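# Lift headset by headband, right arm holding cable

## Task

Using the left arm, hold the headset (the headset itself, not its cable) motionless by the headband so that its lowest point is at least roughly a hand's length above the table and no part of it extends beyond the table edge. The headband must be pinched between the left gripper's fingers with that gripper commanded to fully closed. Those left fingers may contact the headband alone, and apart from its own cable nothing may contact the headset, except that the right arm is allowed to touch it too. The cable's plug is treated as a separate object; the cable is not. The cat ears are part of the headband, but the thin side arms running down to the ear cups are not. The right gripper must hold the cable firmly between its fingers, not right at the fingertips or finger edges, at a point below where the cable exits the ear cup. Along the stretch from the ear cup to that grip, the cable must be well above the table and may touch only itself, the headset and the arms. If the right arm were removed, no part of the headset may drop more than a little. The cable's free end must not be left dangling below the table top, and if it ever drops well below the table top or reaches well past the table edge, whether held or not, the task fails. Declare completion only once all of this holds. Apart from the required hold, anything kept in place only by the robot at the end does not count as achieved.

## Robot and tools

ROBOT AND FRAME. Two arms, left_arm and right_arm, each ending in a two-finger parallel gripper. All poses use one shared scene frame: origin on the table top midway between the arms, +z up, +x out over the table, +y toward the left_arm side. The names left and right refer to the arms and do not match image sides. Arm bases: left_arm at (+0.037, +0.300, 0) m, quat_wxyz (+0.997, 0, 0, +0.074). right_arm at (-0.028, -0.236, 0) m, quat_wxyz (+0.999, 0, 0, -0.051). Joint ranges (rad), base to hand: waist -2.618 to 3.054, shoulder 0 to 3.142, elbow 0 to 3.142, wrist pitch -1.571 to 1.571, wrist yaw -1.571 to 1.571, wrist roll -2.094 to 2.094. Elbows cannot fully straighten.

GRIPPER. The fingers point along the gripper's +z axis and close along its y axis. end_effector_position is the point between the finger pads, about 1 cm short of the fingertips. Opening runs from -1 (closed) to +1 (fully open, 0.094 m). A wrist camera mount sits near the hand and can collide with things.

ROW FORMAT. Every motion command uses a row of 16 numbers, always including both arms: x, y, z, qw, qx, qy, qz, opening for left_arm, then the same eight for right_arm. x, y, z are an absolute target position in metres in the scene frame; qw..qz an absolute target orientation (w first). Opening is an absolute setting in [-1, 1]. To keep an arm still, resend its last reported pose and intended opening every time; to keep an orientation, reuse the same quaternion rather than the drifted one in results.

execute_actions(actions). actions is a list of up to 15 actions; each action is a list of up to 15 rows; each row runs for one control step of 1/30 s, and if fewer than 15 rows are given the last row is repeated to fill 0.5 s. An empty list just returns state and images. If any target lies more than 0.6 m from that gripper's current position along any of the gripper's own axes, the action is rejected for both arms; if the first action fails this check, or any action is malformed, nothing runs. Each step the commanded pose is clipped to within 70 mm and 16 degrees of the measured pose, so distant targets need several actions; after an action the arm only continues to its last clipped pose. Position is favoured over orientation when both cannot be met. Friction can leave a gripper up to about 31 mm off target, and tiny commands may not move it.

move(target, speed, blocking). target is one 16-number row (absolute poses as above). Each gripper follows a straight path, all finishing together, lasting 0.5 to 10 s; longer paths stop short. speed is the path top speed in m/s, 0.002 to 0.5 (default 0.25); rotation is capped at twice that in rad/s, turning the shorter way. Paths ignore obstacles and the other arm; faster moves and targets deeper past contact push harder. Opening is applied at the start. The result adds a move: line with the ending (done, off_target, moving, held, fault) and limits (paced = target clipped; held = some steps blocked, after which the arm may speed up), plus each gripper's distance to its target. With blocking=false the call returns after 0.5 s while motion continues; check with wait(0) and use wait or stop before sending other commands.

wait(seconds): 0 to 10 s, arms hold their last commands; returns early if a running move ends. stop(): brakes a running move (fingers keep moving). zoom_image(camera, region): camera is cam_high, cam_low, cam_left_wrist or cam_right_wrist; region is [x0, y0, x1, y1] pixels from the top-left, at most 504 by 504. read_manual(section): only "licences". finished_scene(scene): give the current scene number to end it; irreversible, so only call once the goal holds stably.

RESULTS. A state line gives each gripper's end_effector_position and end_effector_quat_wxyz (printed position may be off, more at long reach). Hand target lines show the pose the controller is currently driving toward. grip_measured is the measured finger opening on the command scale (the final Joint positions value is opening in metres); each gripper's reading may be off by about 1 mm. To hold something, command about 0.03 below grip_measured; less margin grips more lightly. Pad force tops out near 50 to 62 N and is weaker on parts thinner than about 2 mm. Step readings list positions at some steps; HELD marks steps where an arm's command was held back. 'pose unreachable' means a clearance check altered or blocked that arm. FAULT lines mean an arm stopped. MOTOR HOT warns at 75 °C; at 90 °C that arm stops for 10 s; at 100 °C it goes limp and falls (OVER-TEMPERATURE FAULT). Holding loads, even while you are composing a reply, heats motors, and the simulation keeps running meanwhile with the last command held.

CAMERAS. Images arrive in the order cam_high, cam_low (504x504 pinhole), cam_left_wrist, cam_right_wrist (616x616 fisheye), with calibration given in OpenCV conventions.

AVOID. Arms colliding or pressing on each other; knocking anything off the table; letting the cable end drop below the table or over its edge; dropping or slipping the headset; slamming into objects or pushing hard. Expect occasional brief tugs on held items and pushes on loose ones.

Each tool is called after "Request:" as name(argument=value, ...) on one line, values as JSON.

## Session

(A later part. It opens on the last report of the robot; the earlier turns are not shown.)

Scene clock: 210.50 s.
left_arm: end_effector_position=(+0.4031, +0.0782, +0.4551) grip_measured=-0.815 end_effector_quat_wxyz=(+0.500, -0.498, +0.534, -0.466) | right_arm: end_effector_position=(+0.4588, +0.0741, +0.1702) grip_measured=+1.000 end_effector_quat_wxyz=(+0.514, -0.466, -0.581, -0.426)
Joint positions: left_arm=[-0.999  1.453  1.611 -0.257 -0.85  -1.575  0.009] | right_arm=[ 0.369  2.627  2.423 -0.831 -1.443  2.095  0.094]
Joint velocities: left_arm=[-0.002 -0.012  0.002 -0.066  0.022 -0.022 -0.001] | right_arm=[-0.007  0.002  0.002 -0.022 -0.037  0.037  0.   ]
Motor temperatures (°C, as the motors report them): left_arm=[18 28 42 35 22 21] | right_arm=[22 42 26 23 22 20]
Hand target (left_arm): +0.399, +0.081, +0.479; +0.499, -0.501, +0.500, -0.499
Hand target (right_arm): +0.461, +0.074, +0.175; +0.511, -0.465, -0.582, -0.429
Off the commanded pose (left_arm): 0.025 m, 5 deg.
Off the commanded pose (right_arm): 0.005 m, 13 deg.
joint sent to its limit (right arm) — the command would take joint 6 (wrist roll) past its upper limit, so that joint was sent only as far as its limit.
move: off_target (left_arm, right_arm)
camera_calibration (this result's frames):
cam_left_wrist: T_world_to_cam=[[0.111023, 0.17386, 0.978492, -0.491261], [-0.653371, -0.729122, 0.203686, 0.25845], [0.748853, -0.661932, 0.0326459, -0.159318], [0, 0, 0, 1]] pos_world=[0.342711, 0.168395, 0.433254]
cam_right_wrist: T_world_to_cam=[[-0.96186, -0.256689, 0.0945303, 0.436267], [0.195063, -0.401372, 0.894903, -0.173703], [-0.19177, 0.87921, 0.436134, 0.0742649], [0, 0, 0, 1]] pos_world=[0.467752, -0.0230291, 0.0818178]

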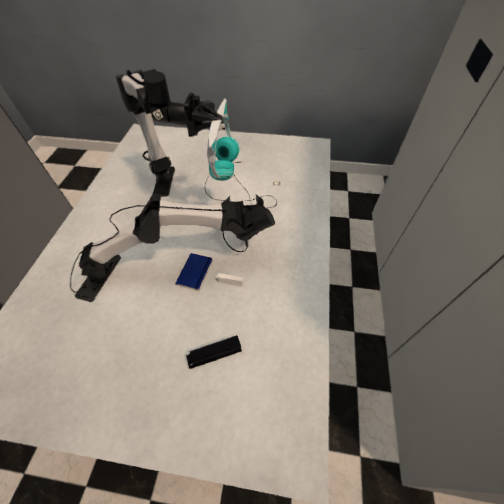

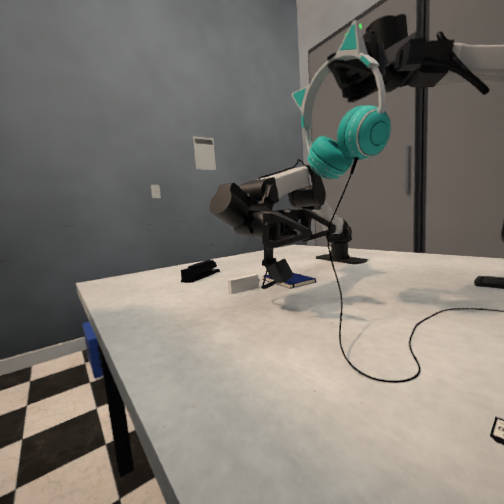

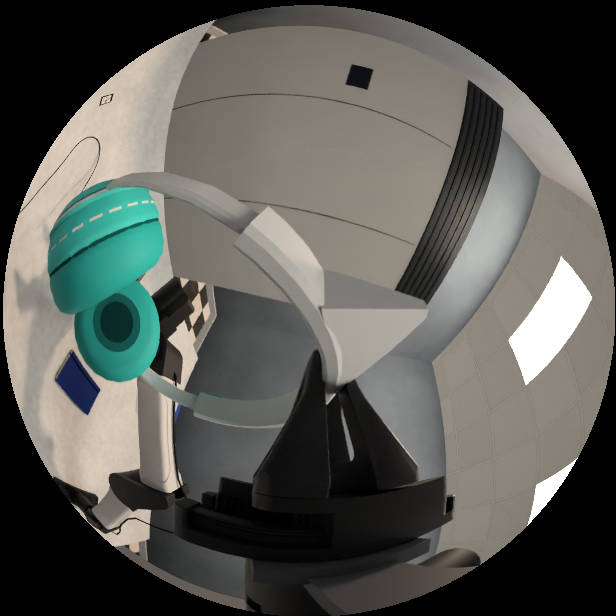

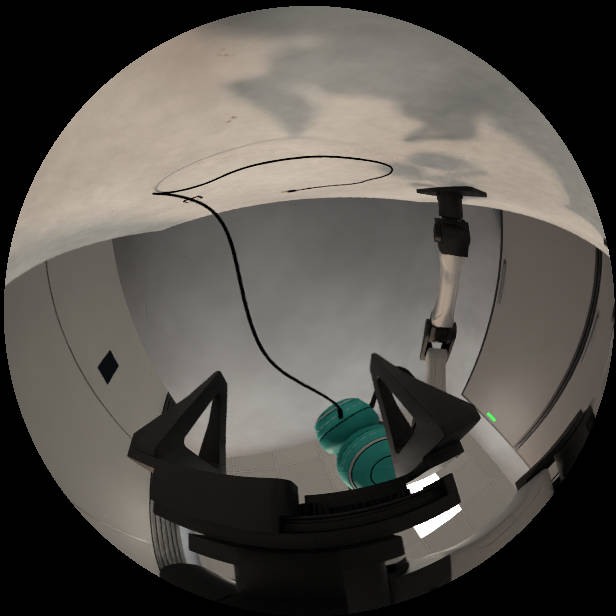

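Request:
move(target=[0.40,0.01,0.48,0.5,-0.5,0.5,-0.5,-1, 0.459,0.074,0.17,0.514,-0.466,-0.581,-0.426,1], speed=0.08)

Scene clock: 215.97 s.
left_arm: end_effector_position=(+0.4023, +0.0069, +0.4540) grip_measured=-0.815 end_effector_quat_wxyz=(+0.501, -0.492, +0.535, -0.470) | right_arm: end_effector_position=(+0.4588, +0.0741, +0.1699) grip_measured=+1.000 end_effector_quat_wxyz=(+0.514, -0.467, -0.580, -0.425)
Joint positions: left_arm=[-1.132  1.655  1.799 -0.244 -0.972 -1.579  0.009] | right_arm=[ 0.369  2.627  2.424 -0.832 -1.442  2.095  0.094]
Joint velocities: left_arm=[ 0.002 -0.002 -0.012  0.022 -0.037 -0.051  0.   ] | right_arm=[ 0.017 -0.002  0.012  0.007  0.007 -0.095  0.   ]
Motor temperatures (°C, as the motors report them): left_arm=[18 28 42 35 22 21] | right_arm=[22 44 27 23 22 20]
Hand target (left_arm): +0.399, +0.011, +0.479; +0.500, -0.500, +0.500, -0.499
Hand target (right_arm): +0.459, +0.074, +0.170; +0.514, -0.466, -0.581, -0.426
Off the commanded pose (left_arm): 0.026 m, 5 deg.
Off the commanded pose (right_arm): 0.000 m, 0 deg.
move: off_target (left_arm)
camera_calibration (this result's frames):
cam_left_wrist: T_world_to_cam=[[0.104612, 0.168356, 0.980159, -0.475894], [-0.663639, -0.722222, 0.194882, 0.214265], [0.740702, -0.670859, 0.0361742, -0.204114], [0, 0, 0, 1]] pos_world=[0.343166, 0.0979346, 0.43208]
cam_right_wrist: T_world_to_cam=[[-0.961844, -0.255903, 0.0967963, 0.435871], [0.196545, -0.400157, 0.895122, -0.174228], [-0.190331, 0.879993, 0.435185, 0.0738733], [0, 0, 0, 1]] pos_world=[0.467544, -0.023186, 0.0816165]

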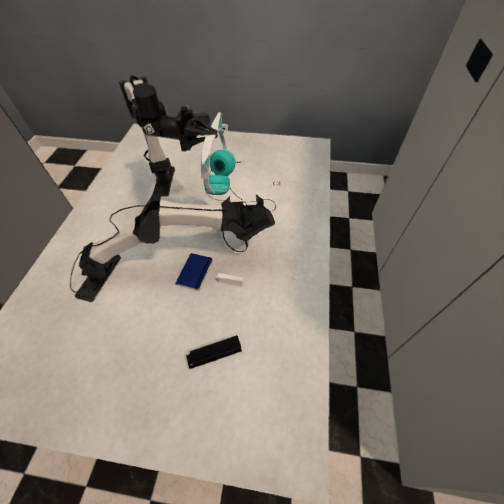

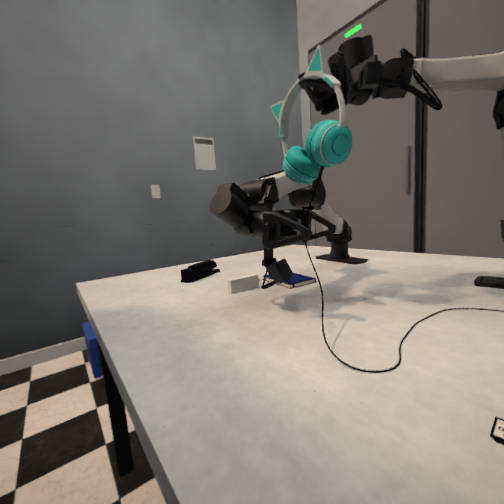

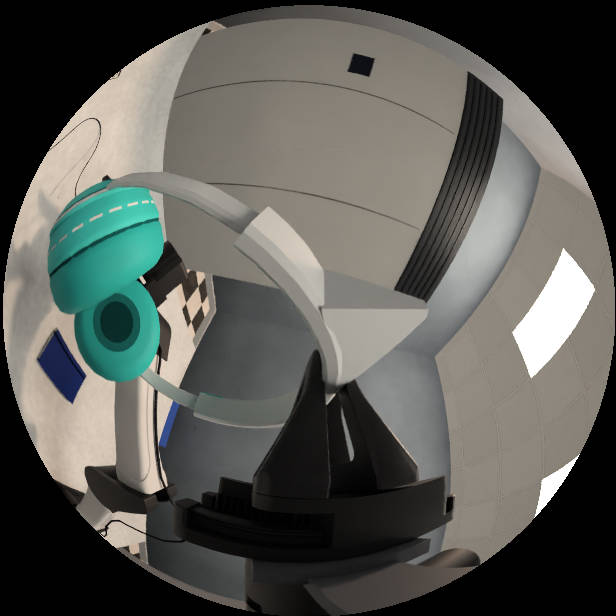

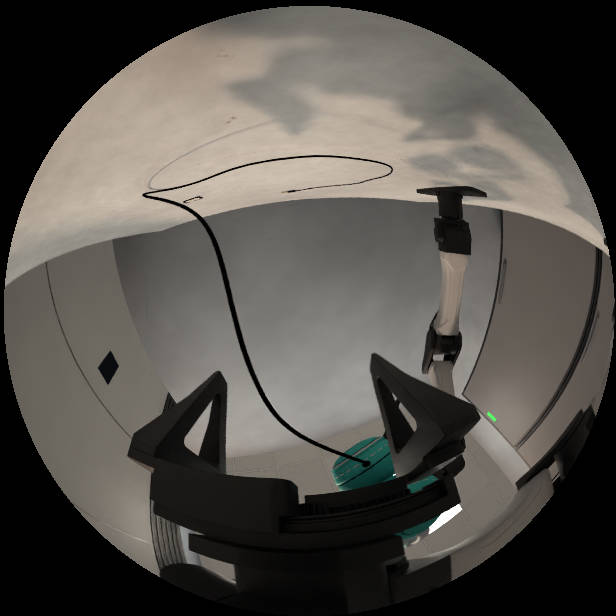

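Request:
zoom_image(camera="cam_low", region=[200, 120, 380, 300])

Region (200, 120, 380, 300) of cam_low's 504x504 image, scaled by 2.800, with more detail than that image has.

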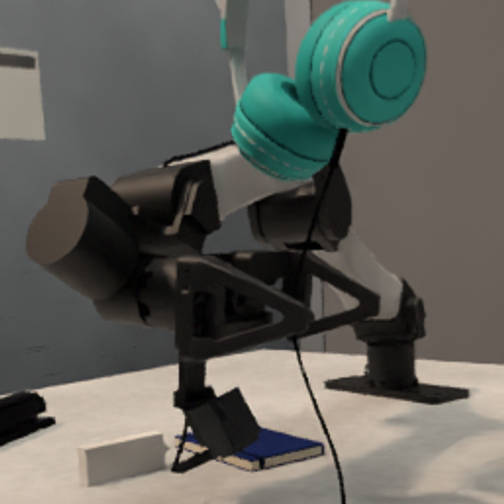

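Request:
move(target=[0.40,0.01,0.48,0.5,-0.5,0.5,-0.5,-1, 0.459,0.074,0.17,0.514,-0.466,-0.581,-0.426,-1], speed=0.08)

Scene clock: 221.40 s.
left_arm: end_effector_position=(+0.4022, +0.0079, +0.4530) grip_measured=-0.815 end_effector_quat_wxyz=(+0.503, -0.492, +0.536, -0.466) | right_arm: end_effector_position=(+0.4588, +0.0741, +0.1699) grip_measured=-0.980 end_effector_quat_wxyz=(+0.513, -0.467, -0.581, -0.426)
Joint positions: left_arm=[-1.132  1.655  1.799 -0.25  -0.977 -1.579  0.009] | right_arm=[ 0.369  2.627  2.424 -0.832 -1.442  2.095  0.001]
Joint velocities: left_arm=[-0.007 -0.002 -0.007 -0.066  0.051  0.022 -0.001] | right_arm=[-0.012 -0.017 -0.002  0.007 -0.037 -0.037 -0.001]
Motor temperatures (°C, as the motors report them): left_arm=[18 28 42 35 22 21] | right_arm=[22 45 27 23 22 20]
Hand target (left_arm): +0.399, +0.011, +0.479; +0.499, -0.501, +0.500, -0.499
Hand target (right_arm): +0.459, +0.074, +0.170; +0.514, -0.466, -0.581, -0.426
Off the commanded pose (left_arm): 0.027 m, 6 deg.
Off the commanded pose (right_arm): 0.000 m, 0 deg.
move: off_target (left_arm)
camera_calibration (this result's frames):
cam_left_wrist: T_world_to_cam=[[0.106593, 0.163634, 0.980746, -0.476145], [-0.659224, -0.726781, 0.192909, 0.214299], [0.744353, -0.667094, 0.0304018, -0.202254], [0, 0, 0, 1]] pos_world=[0.342573, 0.0987394, 0.431786]
cam_right_wrist: T_world_to_cam=[[-0.961894, -0.255999, 0.0960428, 0.436029], [0.195914, -0.400276, 0.895208, -0.173944], [-0.190729, 0.879911, 0.435177, 0.0740631], [0, 0, 0, 1]] pos_world=[0.467618, -0.0231719, 0.0816083]

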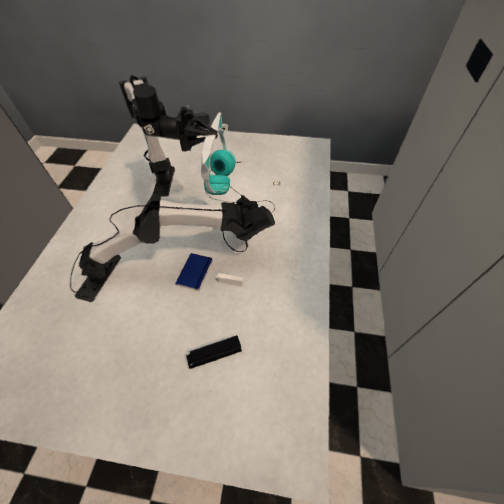

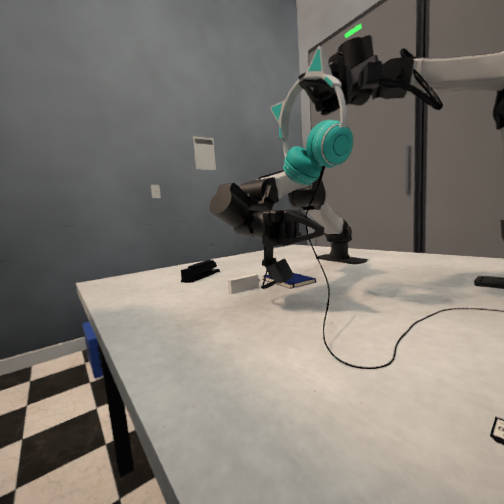

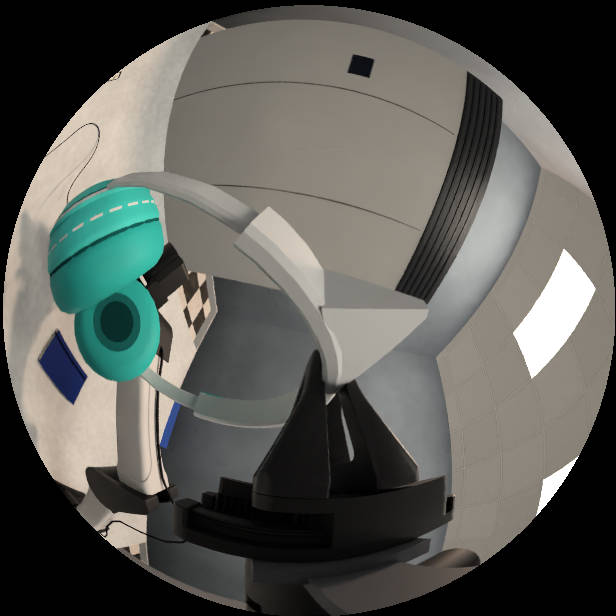

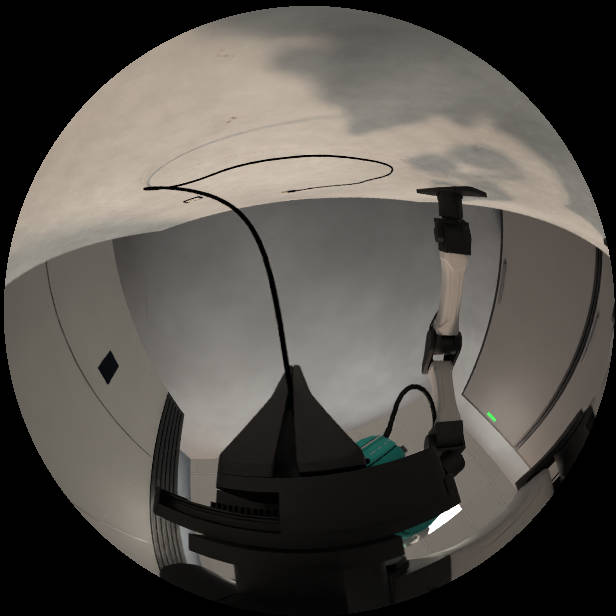

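Request:
zoom_image(camera="cam_low", region=[240, 150, 360, 270])

Region (240, 150, 360, 270) of cam_low's 504x504 image, scaled by 4.200, with more detail than that image has.

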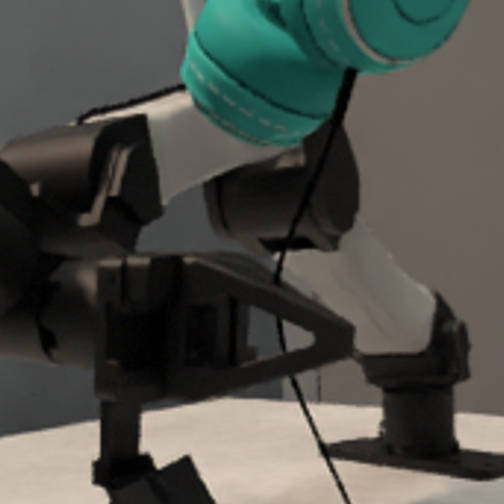

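Request:
finished_scene(scene=1)

The scene is finished: the task was done.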